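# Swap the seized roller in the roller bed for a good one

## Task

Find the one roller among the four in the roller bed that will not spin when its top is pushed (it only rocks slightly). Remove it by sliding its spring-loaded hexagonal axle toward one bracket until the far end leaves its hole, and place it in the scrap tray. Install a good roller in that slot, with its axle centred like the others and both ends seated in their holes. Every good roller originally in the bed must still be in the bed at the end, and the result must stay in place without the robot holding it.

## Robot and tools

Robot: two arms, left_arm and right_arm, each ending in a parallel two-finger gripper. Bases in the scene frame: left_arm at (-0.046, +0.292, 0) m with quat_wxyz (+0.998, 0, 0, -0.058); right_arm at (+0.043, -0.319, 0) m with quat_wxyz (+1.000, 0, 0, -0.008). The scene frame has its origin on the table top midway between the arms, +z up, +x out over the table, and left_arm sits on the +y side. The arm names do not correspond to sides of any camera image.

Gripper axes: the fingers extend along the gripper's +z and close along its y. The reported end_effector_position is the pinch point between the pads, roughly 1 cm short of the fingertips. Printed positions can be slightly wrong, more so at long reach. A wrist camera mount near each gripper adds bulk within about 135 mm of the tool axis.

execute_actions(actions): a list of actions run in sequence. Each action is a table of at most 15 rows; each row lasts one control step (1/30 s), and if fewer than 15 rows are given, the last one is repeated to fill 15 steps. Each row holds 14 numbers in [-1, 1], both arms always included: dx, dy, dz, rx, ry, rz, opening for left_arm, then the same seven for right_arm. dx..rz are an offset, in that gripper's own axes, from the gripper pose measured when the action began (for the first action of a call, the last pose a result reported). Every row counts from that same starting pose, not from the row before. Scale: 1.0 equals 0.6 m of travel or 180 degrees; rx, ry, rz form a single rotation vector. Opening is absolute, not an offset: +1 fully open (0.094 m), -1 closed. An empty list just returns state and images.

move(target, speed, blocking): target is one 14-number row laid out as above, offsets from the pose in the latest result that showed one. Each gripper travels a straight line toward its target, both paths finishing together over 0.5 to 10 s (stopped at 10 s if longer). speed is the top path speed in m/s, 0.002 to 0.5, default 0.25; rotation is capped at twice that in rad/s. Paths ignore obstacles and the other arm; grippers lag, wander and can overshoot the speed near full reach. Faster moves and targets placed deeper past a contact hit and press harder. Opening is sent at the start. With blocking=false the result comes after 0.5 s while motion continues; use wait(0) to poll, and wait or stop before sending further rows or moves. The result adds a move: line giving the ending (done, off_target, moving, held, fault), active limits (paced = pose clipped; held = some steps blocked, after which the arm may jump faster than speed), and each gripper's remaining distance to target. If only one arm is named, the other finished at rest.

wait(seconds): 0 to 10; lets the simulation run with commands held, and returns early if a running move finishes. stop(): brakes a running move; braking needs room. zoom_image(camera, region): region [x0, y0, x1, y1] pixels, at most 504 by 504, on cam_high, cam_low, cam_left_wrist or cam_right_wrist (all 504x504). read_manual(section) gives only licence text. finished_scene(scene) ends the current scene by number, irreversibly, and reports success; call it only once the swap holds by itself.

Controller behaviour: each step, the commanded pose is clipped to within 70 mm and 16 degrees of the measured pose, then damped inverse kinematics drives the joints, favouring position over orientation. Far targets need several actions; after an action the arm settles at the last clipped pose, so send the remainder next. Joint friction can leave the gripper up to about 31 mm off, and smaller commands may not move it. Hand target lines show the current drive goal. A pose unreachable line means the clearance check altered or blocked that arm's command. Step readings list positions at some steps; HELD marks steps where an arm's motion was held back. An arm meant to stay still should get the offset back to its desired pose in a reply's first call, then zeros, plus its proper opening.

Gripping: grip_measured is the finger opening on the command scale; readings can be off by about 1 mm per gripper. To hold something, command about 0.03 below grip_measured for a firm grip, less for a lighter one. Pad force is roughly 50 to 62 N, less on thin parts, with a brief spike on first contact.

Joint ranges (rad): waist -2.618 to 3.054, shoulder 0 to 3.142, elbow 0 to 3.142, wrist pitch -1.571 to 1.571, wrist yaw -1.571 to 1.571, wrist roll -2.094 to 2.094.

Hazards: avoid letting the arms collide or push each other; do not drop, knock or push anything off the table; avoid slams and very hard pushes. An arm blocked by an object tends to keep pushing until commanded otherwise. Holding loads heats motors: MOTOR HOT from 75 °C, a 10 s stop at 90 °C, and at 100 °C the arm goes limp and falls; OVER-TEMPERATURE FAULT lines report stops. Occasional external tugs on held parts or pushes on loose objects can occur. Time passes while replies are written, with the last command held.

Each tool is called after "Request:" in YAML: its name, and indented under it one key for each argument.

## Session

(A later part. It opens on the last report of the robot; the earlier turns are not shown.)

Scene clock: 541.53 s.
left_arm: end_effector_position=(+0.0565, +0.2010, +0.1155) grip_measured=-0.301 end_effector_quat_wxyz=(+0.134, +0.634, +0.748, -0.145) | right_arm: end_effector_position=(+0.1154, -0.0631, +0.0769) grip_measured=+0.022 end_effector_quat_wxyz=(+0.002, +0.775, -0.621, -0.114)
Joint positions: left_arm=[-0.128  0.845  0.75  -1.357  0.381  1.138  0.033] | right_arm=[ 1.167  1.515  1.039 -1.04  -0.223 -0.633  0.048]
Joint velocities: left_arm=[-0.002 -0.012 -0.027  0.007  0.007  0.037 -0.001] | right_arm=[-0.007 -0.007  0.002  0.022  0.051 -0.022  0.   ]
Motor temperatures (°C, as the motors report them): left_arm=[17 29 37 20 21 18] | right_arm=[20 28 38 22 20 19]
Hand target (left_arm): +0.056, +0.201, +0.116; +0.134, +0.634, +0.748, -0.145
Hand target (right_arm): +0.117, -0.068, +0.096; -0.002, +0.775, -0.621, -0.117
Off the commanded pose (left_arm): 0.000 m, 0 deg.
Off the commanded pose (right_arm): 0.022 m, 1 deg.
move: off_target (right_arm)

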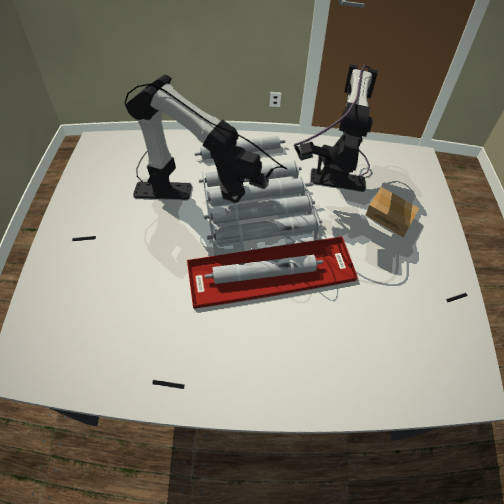

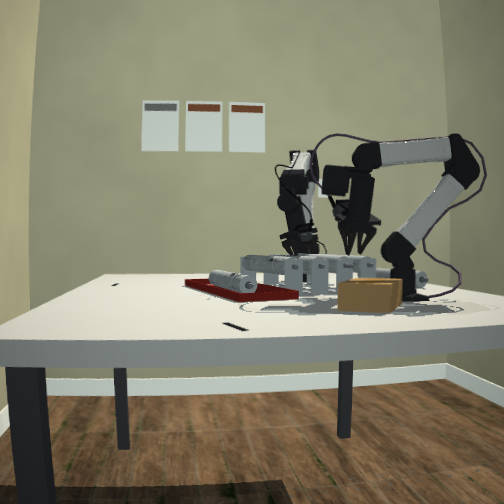

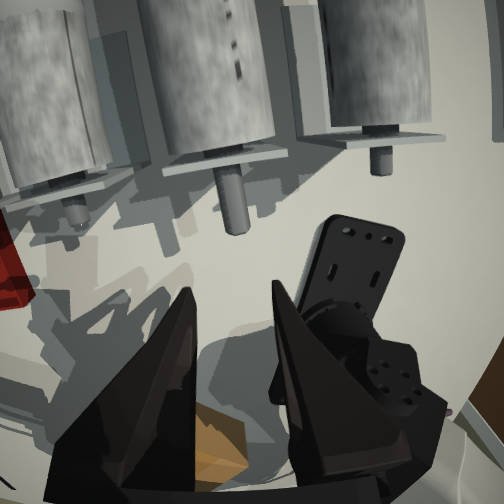

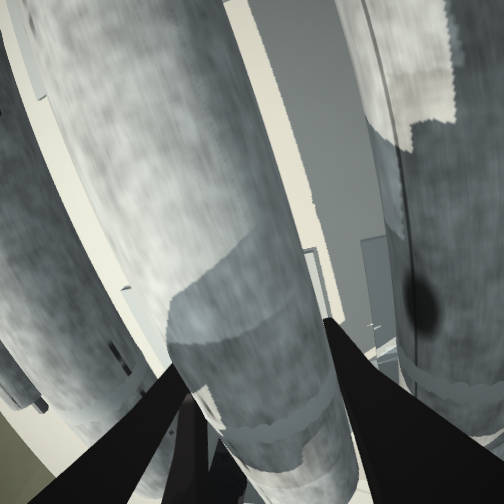

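Request:
move:
  target: [0,0,0,0,0,0,-0.3, 0,0.03,-0.02,0,0,0,-0.1]
  speed: 0.006

Request:
move:
  target: [0,0,0,0,0,0,-0.3, 0,-0.005,0.04,0,0,0,-0.1]
  speed: 0.004

Scene clock: 548.03 s.
left_arm: end_effector_position=(+0.0565, +0.2010, +0.1155) grip_measured=-0.301 end_effector_quat_wxyz=(+0.134, +0.634, +0.748, -0.145) | right_arm: end_effector_position=(+0.1127, -0.0634, +0.0796) grip_measured=+0.022 end_effector_quat_wxyz=(-0.006, +0.774, -0.626, -0.097)
Joint positions: left_arm=[-0.128  0.845  0.75  -1.357  0.381  1.138  0.033] | right_arm=[ 1.202  1.498  1.039 -1.043 -0.182 -0.59   0.048]
Joint velocities: left_arm=[ 0.022  0.002  0.002 -0.007 -0.066 -0.066  0.001] | right_arm=[ 0.007 -0.007 -0.007 -0.022  0.007  0.007 -0.   ]
Motor temperatures (°C, as the motors report them): left_arm=[17 29 37 20 21 18] | right_arm=[20 29 38 22 20 19]
Hand target (left_arm): +0.056, +0.201, +0.116; +0.134, +0.634, +0.748, -0.145
Hand target (right_arm): +0.101, -0.069, +0.090; +0.003, +0.775, -0.621, -0.114
Off the commanded pose (left_arm): 0.000 m, 0 deg.
Off the commanded pose (right_arm): 0.018 m, 2 deg.
move: off_target (right_arm)

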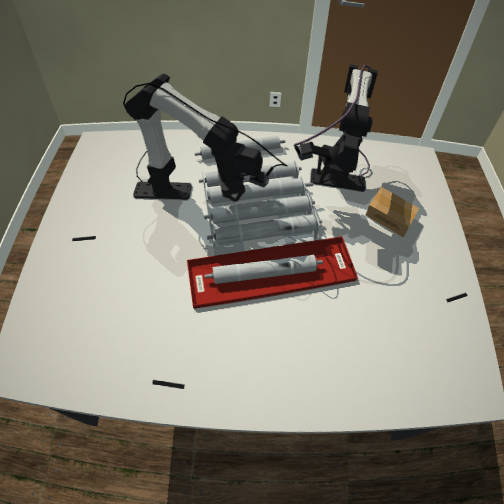

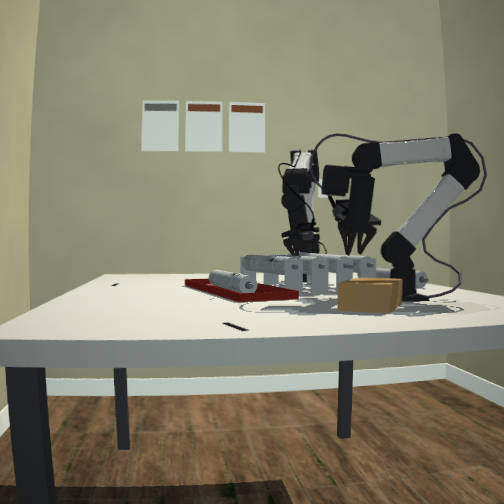

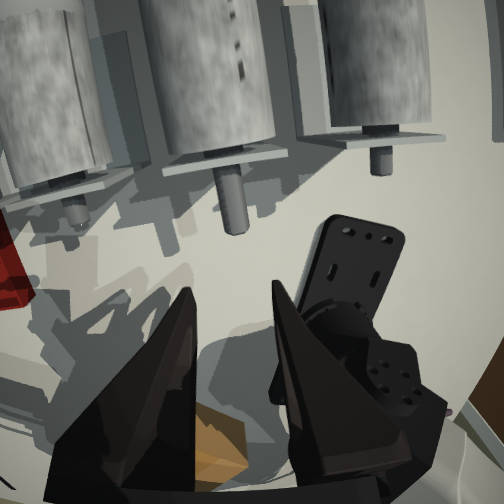

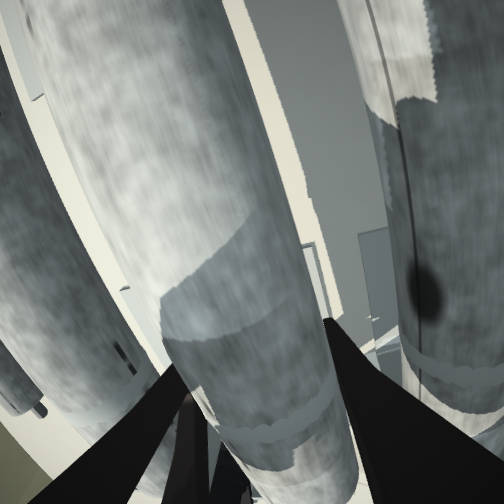

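Scene clock: 554.30 s.
left_arm: end_effector_position=(+0.0565, +0.2010, +0.1155) grip_measured=-0.301 end_effector_quat_wxyz=(+0.134, +0.634, +0.748, -0.145) | right_arm: end_effector_position=(+0.1130, -0.0635, +0.0674) grip_measured=+0.022 end_effector_quat_wxyz=(-0.007, +0.775, -0.625, -0.096)
Joint positions: left_arm=[-0.128  0.845  0.75  -1.357  0.381  1.138  0.033] | right_arm=[ 1.202  1.508  0.999 -0.992 -0.18  -0.592  0.048]
Joint velocities: left_arm=[ 0.012 -0.007  0.012 -0.007  0.051 -0.007  0.001] | right_arm=[-0.012 -0.017 -0.002  0.022  0.007 -0.007 -0.001]
Motor temperatures (°C, as the motors report them): left_arm=[17 29 37 20 21 18] | right_arm=[20 28 37 22 20 19]
Hand target (left_arm): +0.056, +0.201, +0.116; +0.134, +0.634, +0.748, -0.145
Hand target (right_arm): +0.112, -0.061, +0.056; -0.006, +0.774, -0.626, -0.097
Off the commanded pose (left_arm): 0.000 m, 0 deg.
Off the commanded pose (right_arm): 0.012 m, 0 deg.
move: off_target (right_arm)

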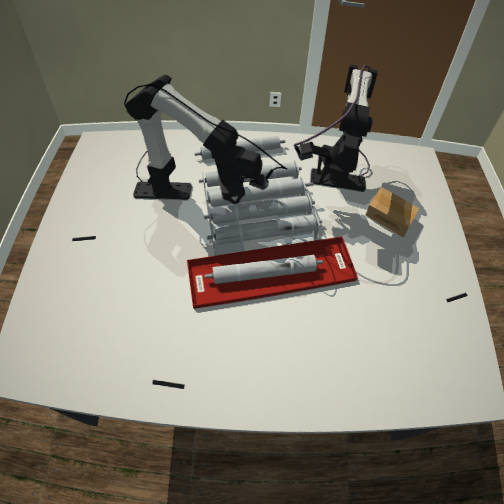

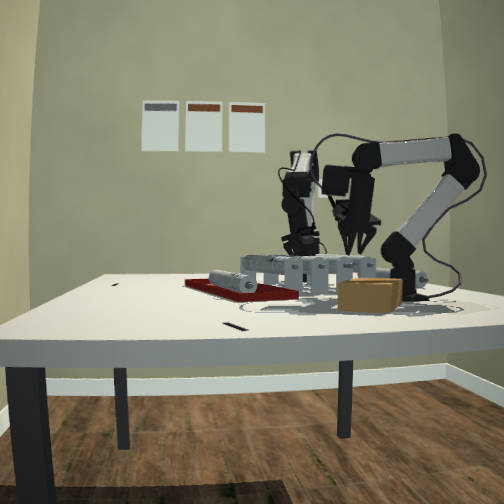

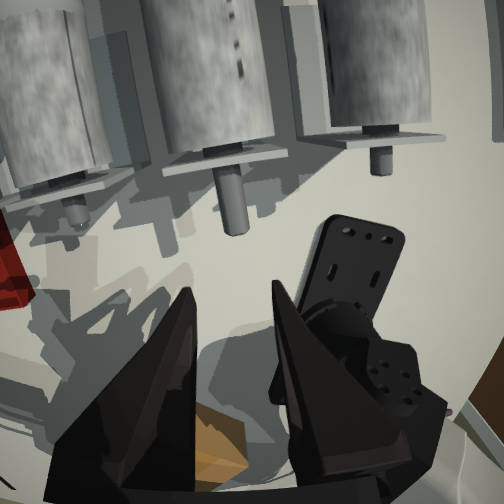

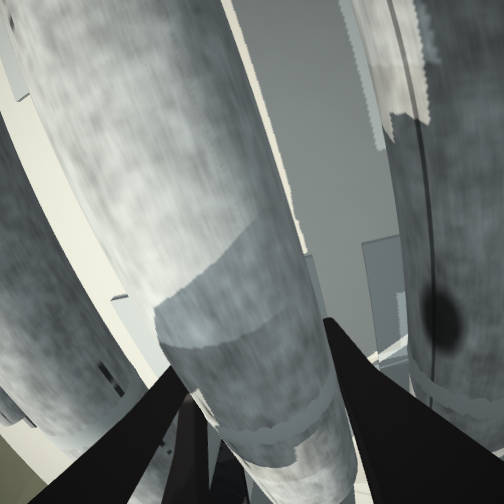

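Sweep -x at this height.

Request:
move:
  target: [0,0,0,0,0,0,-0.3, 0,0.04,0,0,0,0,-0.1]
  speed: 0.004

Scene clock: 561.67 s.
left_arm: end_effector_position=(+0.0565, +0.2010, +0.1155) grip_measured=-0.301 end_effector_quat_wxyz=(+0.134, +0.634, +0.748, -0.145) | right_arm: end_effector_position=(+0.1077, -0.0648, +0.0672) grip_measured=+0.022 end_effector_quat_wxyz=(-0.024, +0.771, -0.632, -0.071)
Joint positions: left_arm=[-0.128  0.845  0.75  -1.357  0.381  1.138  0.033] | right_arm=[ 1.26   1.477  0.974 -0.973 -0.117 -0.519  0.048]
Joint velocities: left_arm=[-0.007  0.012 -0.002 -0.051  0.022  0.022  0.001] | right_arm=[ 0.012  0.002 -0.012 -0.037 -0.037 -0.007 -0.   ]
Motor temperatures (°C, as the motors report them): left_arm=[17 29 37 20 21 18] | right_arm=[20 28 36 22 20 19]
Hand target (left_arm): +0.056, +0.201, +0.116; +0.134, +0.634, +0.748, -0.145
Hand target (right_arm): +0.091, -0.069, +0.069; -0.006, +0.775, -0.625, -0.095
Off the commanded pose (left_arm): 0.000 m, 0 deg.
Off the commanded pose (right_arm): 0.019 m, 4 deg.
move: off_target (right_arm)

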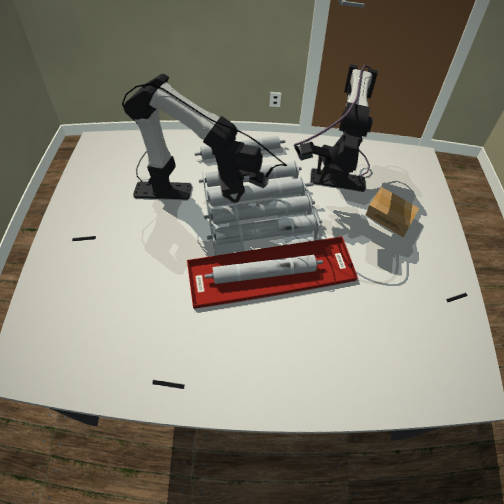

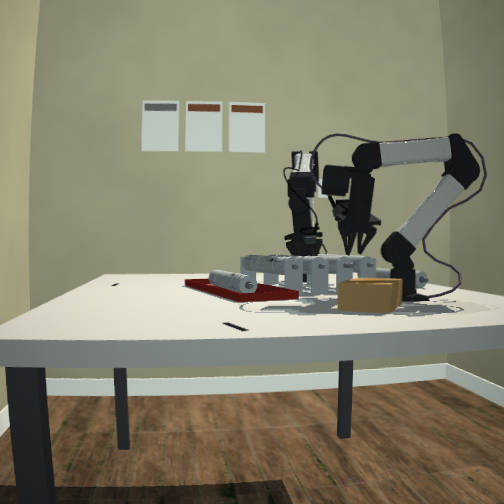

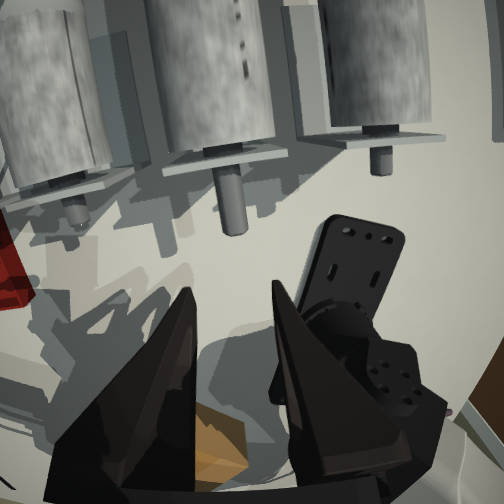

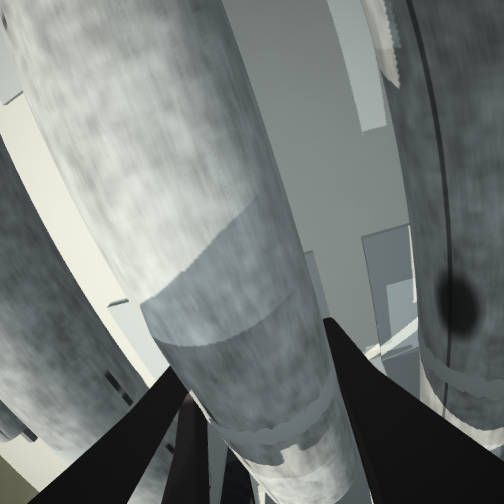

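Request:
move:
  target: [0,0,0,0,0,0,-0.3, 0,-0.03,0.02,0,0,0,-0.1]
  speed: 0.005

Request:
move:
  target: [0,0,0,0,0,0,-0.3, 0,0.005,-0.06,0,0,0,-0.1]
  speed: 0.004

Scene clock: 568.60 s.
left_arm: end_effector_position=(+0.0565, +0.2010, +0.1155) grip_measured=-0.301 end_effector_quat_wxyz=(+0.134, +0.634, +0.748, -0.145) | right_arm: end_effector_position=(+0.1136, -0.0635, +0.0575) grip_measured=+0.022 end_effector_quat_wxyz=(-0.011, +0.778, -0.623, -0.082)
Joint positions: left_arm=[-0.128  0.845  0.75  -1.357  0.381  1.138  0.033] | right_arm=[ 1.22   1.521  0.974 -0.953 -0.149 -0.582  0.048]
Joint velocities: left_arm=[ 0.002 -0.012  0.002 -0.022 -0.081  0.037 -0.   ] | right_arm=[ 0.032  0.002 -0.017 -0.037 -0.007 -0.022 -0.   ]
Motor temperatures (°C, as the motors report them): left_arm=[17 29 37 20 21 18] | right_arm=[20 28 35 22 20 19]
Hand target (left_arm): +0.056, +0.201, +0.116; +0.134, +0.634, +0.748, -0.145
Hand target (right_arm): +0.124, -0.060, +0.055; -0.024, +0.771, -0.632, -0.072
Off the commanded pose (left_arm): 0.000 m, 0 deg.
Off the commanded pose (right_arm): 0.012 m, 2 deg.
move: off_target (right_arm)

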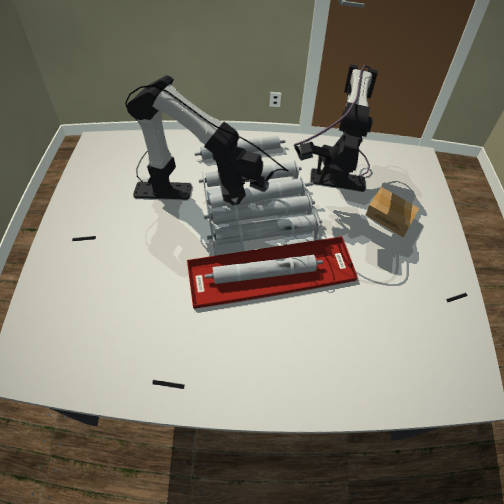

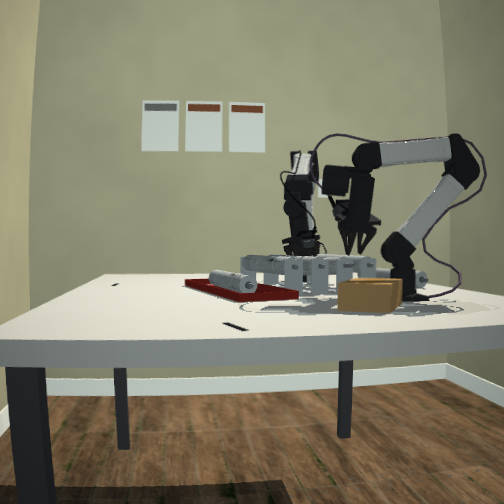

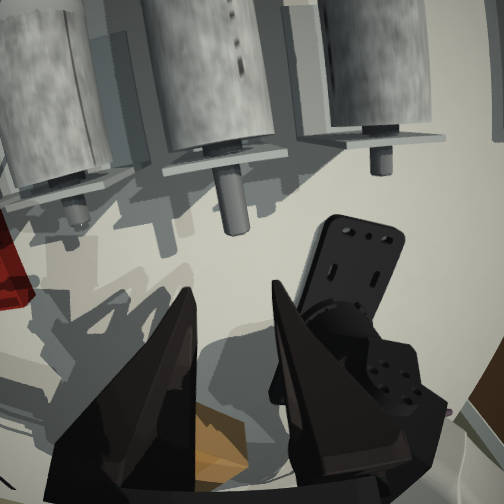

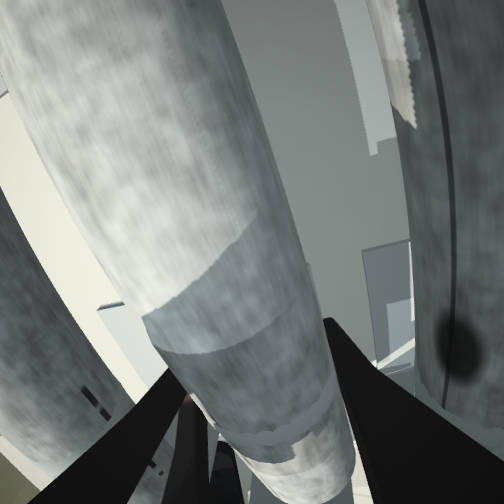

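Scene clock: 577.83 s.
left_arm: end_effector_position=(+0.0565, +0.2010, +0.1155) grip_measured=-0.301 end_effector_quat_wxyz=(+0.134, +0.634, +0.748, -0.145) | right_arm: end_effector_position=(+0.1133, -0.0637, +0.0709) grip_measured=+0.022 end_effector_quat_wxyz=(-0.006, +0.778, -0.623, -0.081)
Joint positions: left_arm=[-0.128  0.845  0.75  -1.357  0.381  1.138  0.033] | right_arm=[ 1.22   1.513  1.022 -1.019 -0.151 -0.582  0.048]
Joint velocities: left_arm=[ 0.007 -0.002 -0.022  0.022  0.037 -0.081  0.001] | right_arm=[-0.007  0.002 -0.007 -0.037  0.037 -0.037  0.001]
Motor temperatures (°C, as the motors report them): left_arm=[17 28 37 20 21 18] | right_arm=[20 29 37 22 20 19]
Hand target (left_arm): +0.056, +0.201, +0.116; +0.134, +0.634, +0.748, -0.145
Hand target (right_arm): +0.114, -0.068, +0.092; -0.011, +0.778, -0.623, -0.082
Off the commanded pose (left_arm): 0.000 m, 0 deg.
Off the commanded pose (right_arm): 0.023 m, 1 deg.
move: off_target (right_arm)

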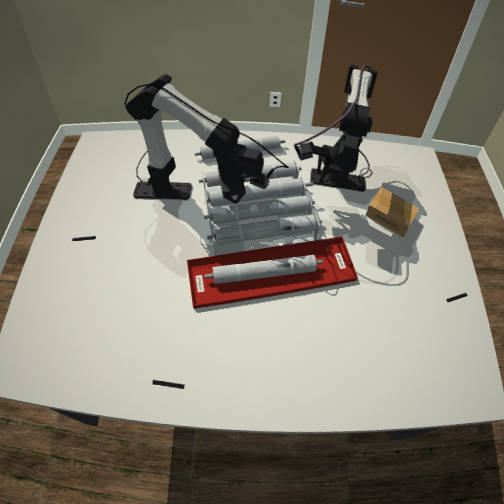

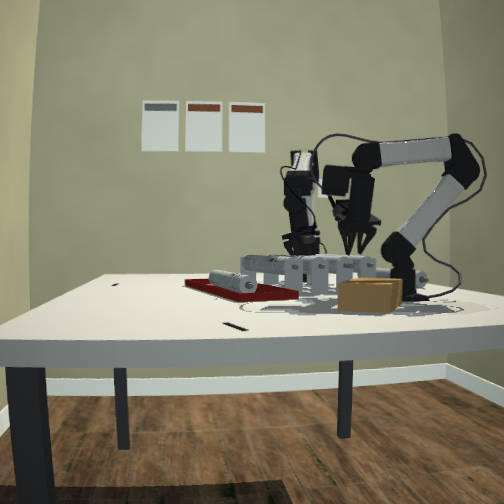

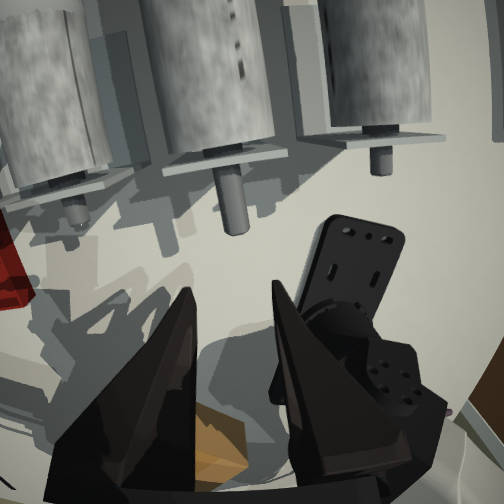

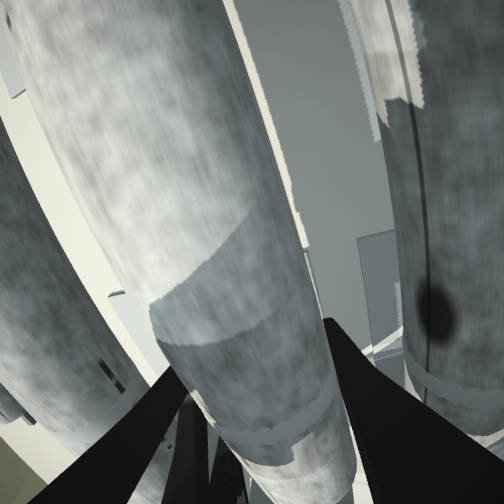

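Sweep -x at 0.071.

Request:
move:
  target: [0,0,0,0,0,0,-0.3, 0,0.04,-0.01,0,0,0,-0.1]
  speed: 0.004

Scene clock: 585.93 s.
left_arm: end_effector_position=(+0.0565, +0.2010, +0.1155) grip_measured=-0.301 end_effector_quat_wxyz=(+0.134, +0.634, +0.748, -0.145) | right_arm: end_effector_position=(+0.1087, -0.0661, +0.0722) grip_measured=+0.022 end_effector_quat_wxyz=(-0.018, +0.774, -0.630, -0.053)
Joint positions: left_arm=[-0.128  0.845  0.75  -1.357  0.381  1.138  0.033] | right_arm=[ 1.275  1.491  1.011 -1.019 -0.086 -0.513  0.048]
Joint velocities: left_arm=[-0.022 -0.012  0.007 -0.007  0.051 -0.007 -0.   ] | right_arm=[-0.002 -0.017  0.017  0.066 -0.037  0.051  0.   ]
Motor temperatures (°C, as the motors report them): left_arm=[17 28 37 20 21 18] | right_arm=[20 29 36 22 20 19]
Hand target (left_arm): +0.056, +0.201, +0.116; +0.134, +0.634, +0.748, -0.145
Hand target (right_arm): +0.092, -0.070, +0.078; -0.005, +0.778, -0.623, -0.080
Off the commanded pose (left_arm): 0.000 m, 0 deg.
Off the commanded pose (right_arm): 0.020 m, 4 deg.
move: off_target (right_arm)

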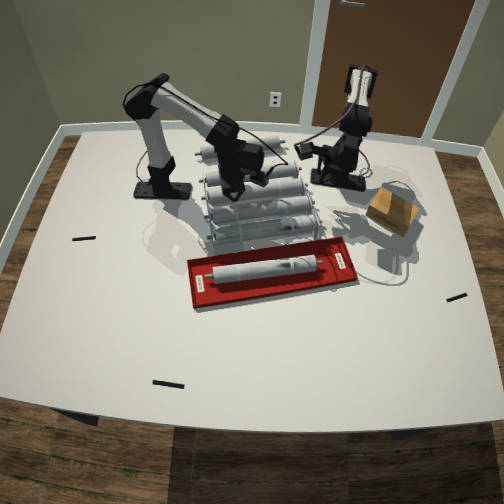

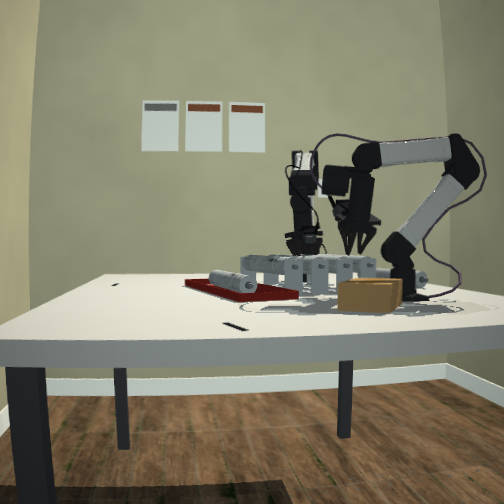

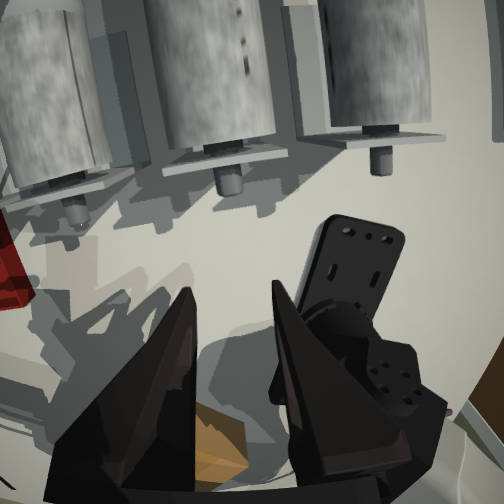

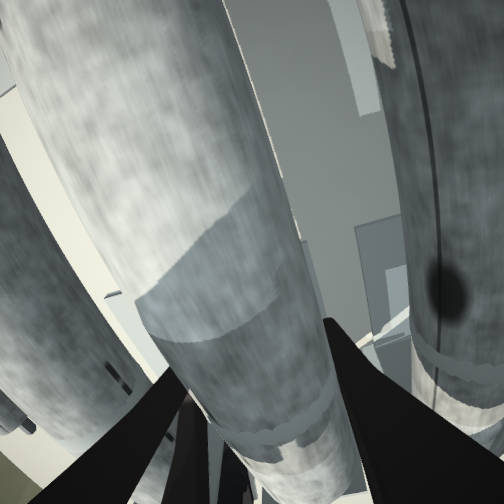

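Snapped.

Request:
move:
  target: [0,0,0,0,0,0,-0.3, 0,0,0,0,0,0,0.3]

Request:
move:
  target: [0,0,0,0,0,0,-0.3, 0,0,-0.15,0,0,0,0.3]
  speed: 0.08

Scene clock: 588.33 s.
left_arm: end_effector_position=(+0.0565, +0.2010, +0.1155) grip_measured=-0.301 end_effector_quat_wxyz=(+0.134, +0.634, +0.748, -0.145) | right_arm: end_effector_position=(+0.1091, -0.0661, +0.0722) grip_measured=+0.298 end_effector_quat_wxyz=(-0.018, +0.774, -0.631, -0.052)
Joint positions: left_arm=[-0.128  0.845  0.75  -1.357  0.381  1.138  0.033] | right_arm=[ 1.275  1.491  1.011 -1.019 -0.084 -0.513  0.061]
Joint velocities: left_arm=[ 0.012  0.007 -0.017 -0.007  0.007 -0.022 -0.   ] | right_arm=[ 0.002 -0.017 -0.012 -0.007  0.022  0.007  0.   ]
Motor temperatures (°C, as the motors report them): left_arm=[17 28 37 20 21 18] | right_arm=[20 29 36 22 20 19]
Hand target (left_arm): +0.056, +0.201, +0.116; +0.134, +0.634, +0.748, -0.145
Hand target (right_arm): +0.109, -0.066, +0.072; -0.018, +0.774, -0.630, -0.053
Off the commanded pose (left_arm): 0.000 m, 0 deg.
Off the commanded pose (right_arm): 0.000 m, 0 deg.
move: done

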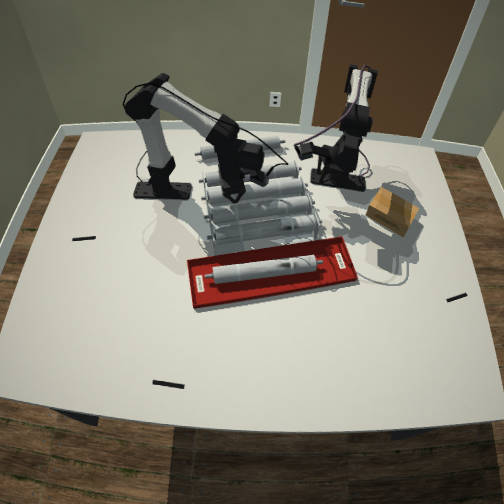

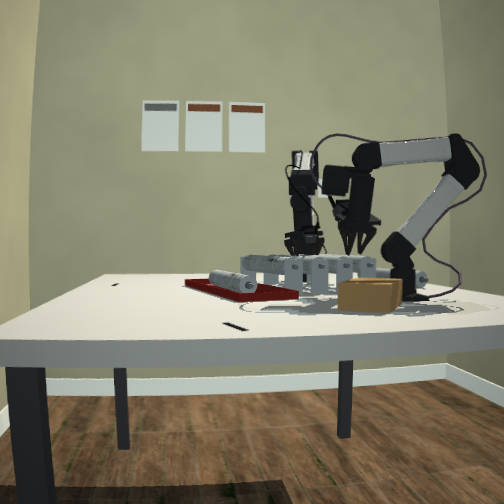

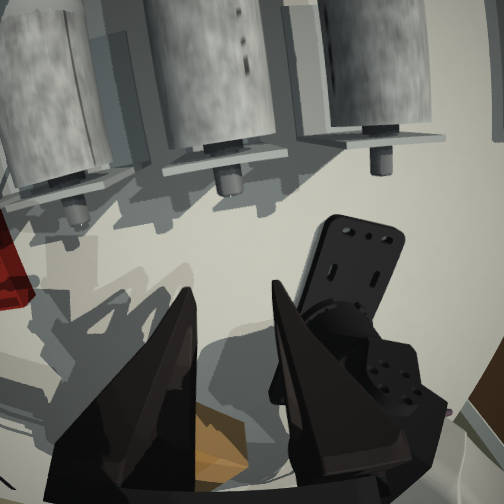

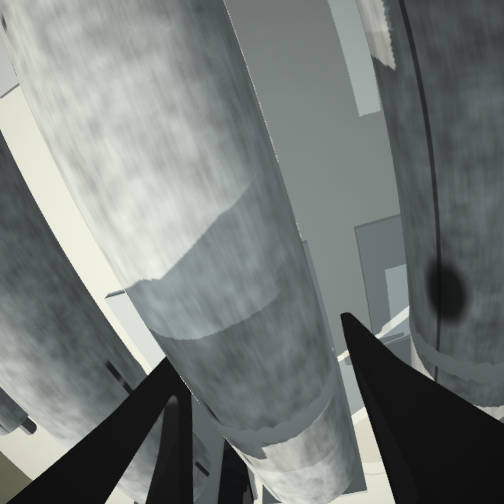

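Scene clock: 590.00 s.
left_arm: end_effector_position=(+0.0565, +0.2010, +0.1155) grip_measured=-0.301 end_effector_quat_wxyz=(+0.134, +0.634, +0.748, -0.145) | right_arm: end_effector_position=(+0.1122, -0.0710, +0.1552) grip_measured=+0.298 end_effector_quat_wxyz=(-0.016, +0.775, -0.630, -0.051)
Joint positions: left_arm=[-0.128  0.845  0.75  -1.357  0.381  1.138  0.033] | right_arm=[ 1.257  1.459  1.314 -1.361 -0.084 -0.532  0.061]
Joint velocities: left_arm=[-0.007 -0.012 -0.002  0.037  0.022  0.022 -0.   ] | right_arm=[-0.012 -0.007 -0.007 -0.066 -0.081 -0.007 -0.   ]
Motor temperatures (°C, as the motors report them): left_arm=[17 28 37 20 21 18] | right_arm=[20 29 36 22 20 19]
Hand target (left_arm): +0.056, +0.201, +0.116; +0.134, +0.634, +0.748, -0.145
Hand target (right_arm): +0.113, -0.073, +0.161; -0.018, +0.774, -0.631, -0.052
Off the commanded pose (left_arm): 0.000 m, 0 deg.
Off the commanded pose (right_arm): 0.008 m, 0 deg.
move: done

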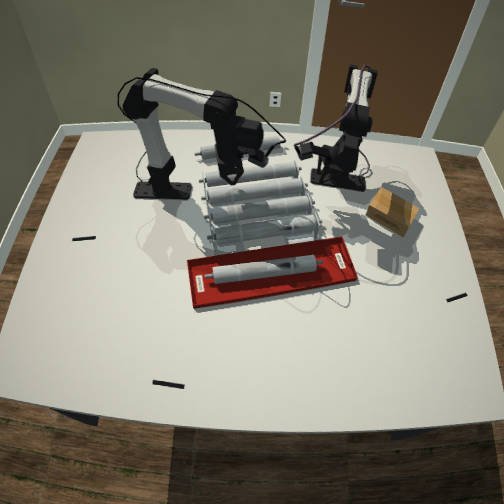

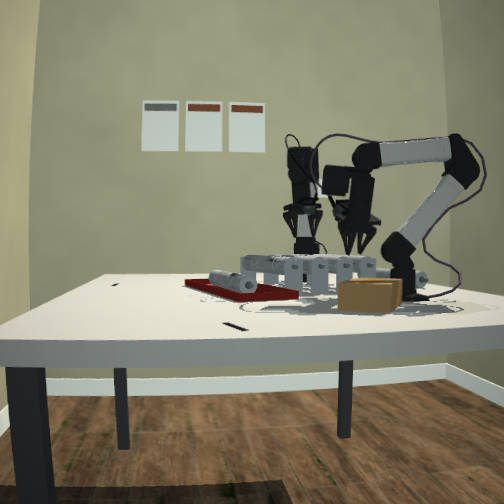

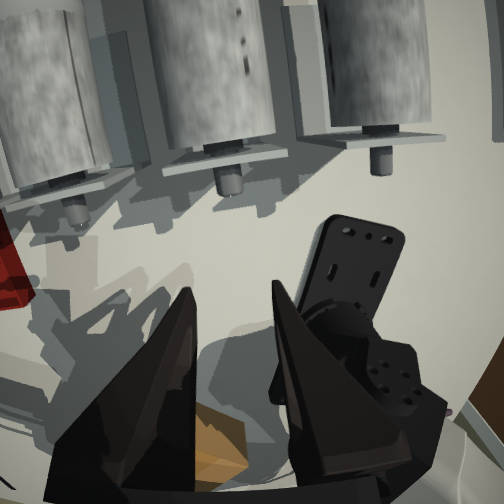

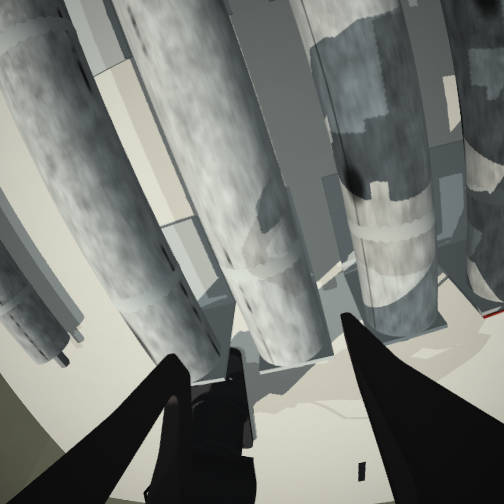

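Request:
finished_scene:
  scene: 2

The scene is finished: the task was done.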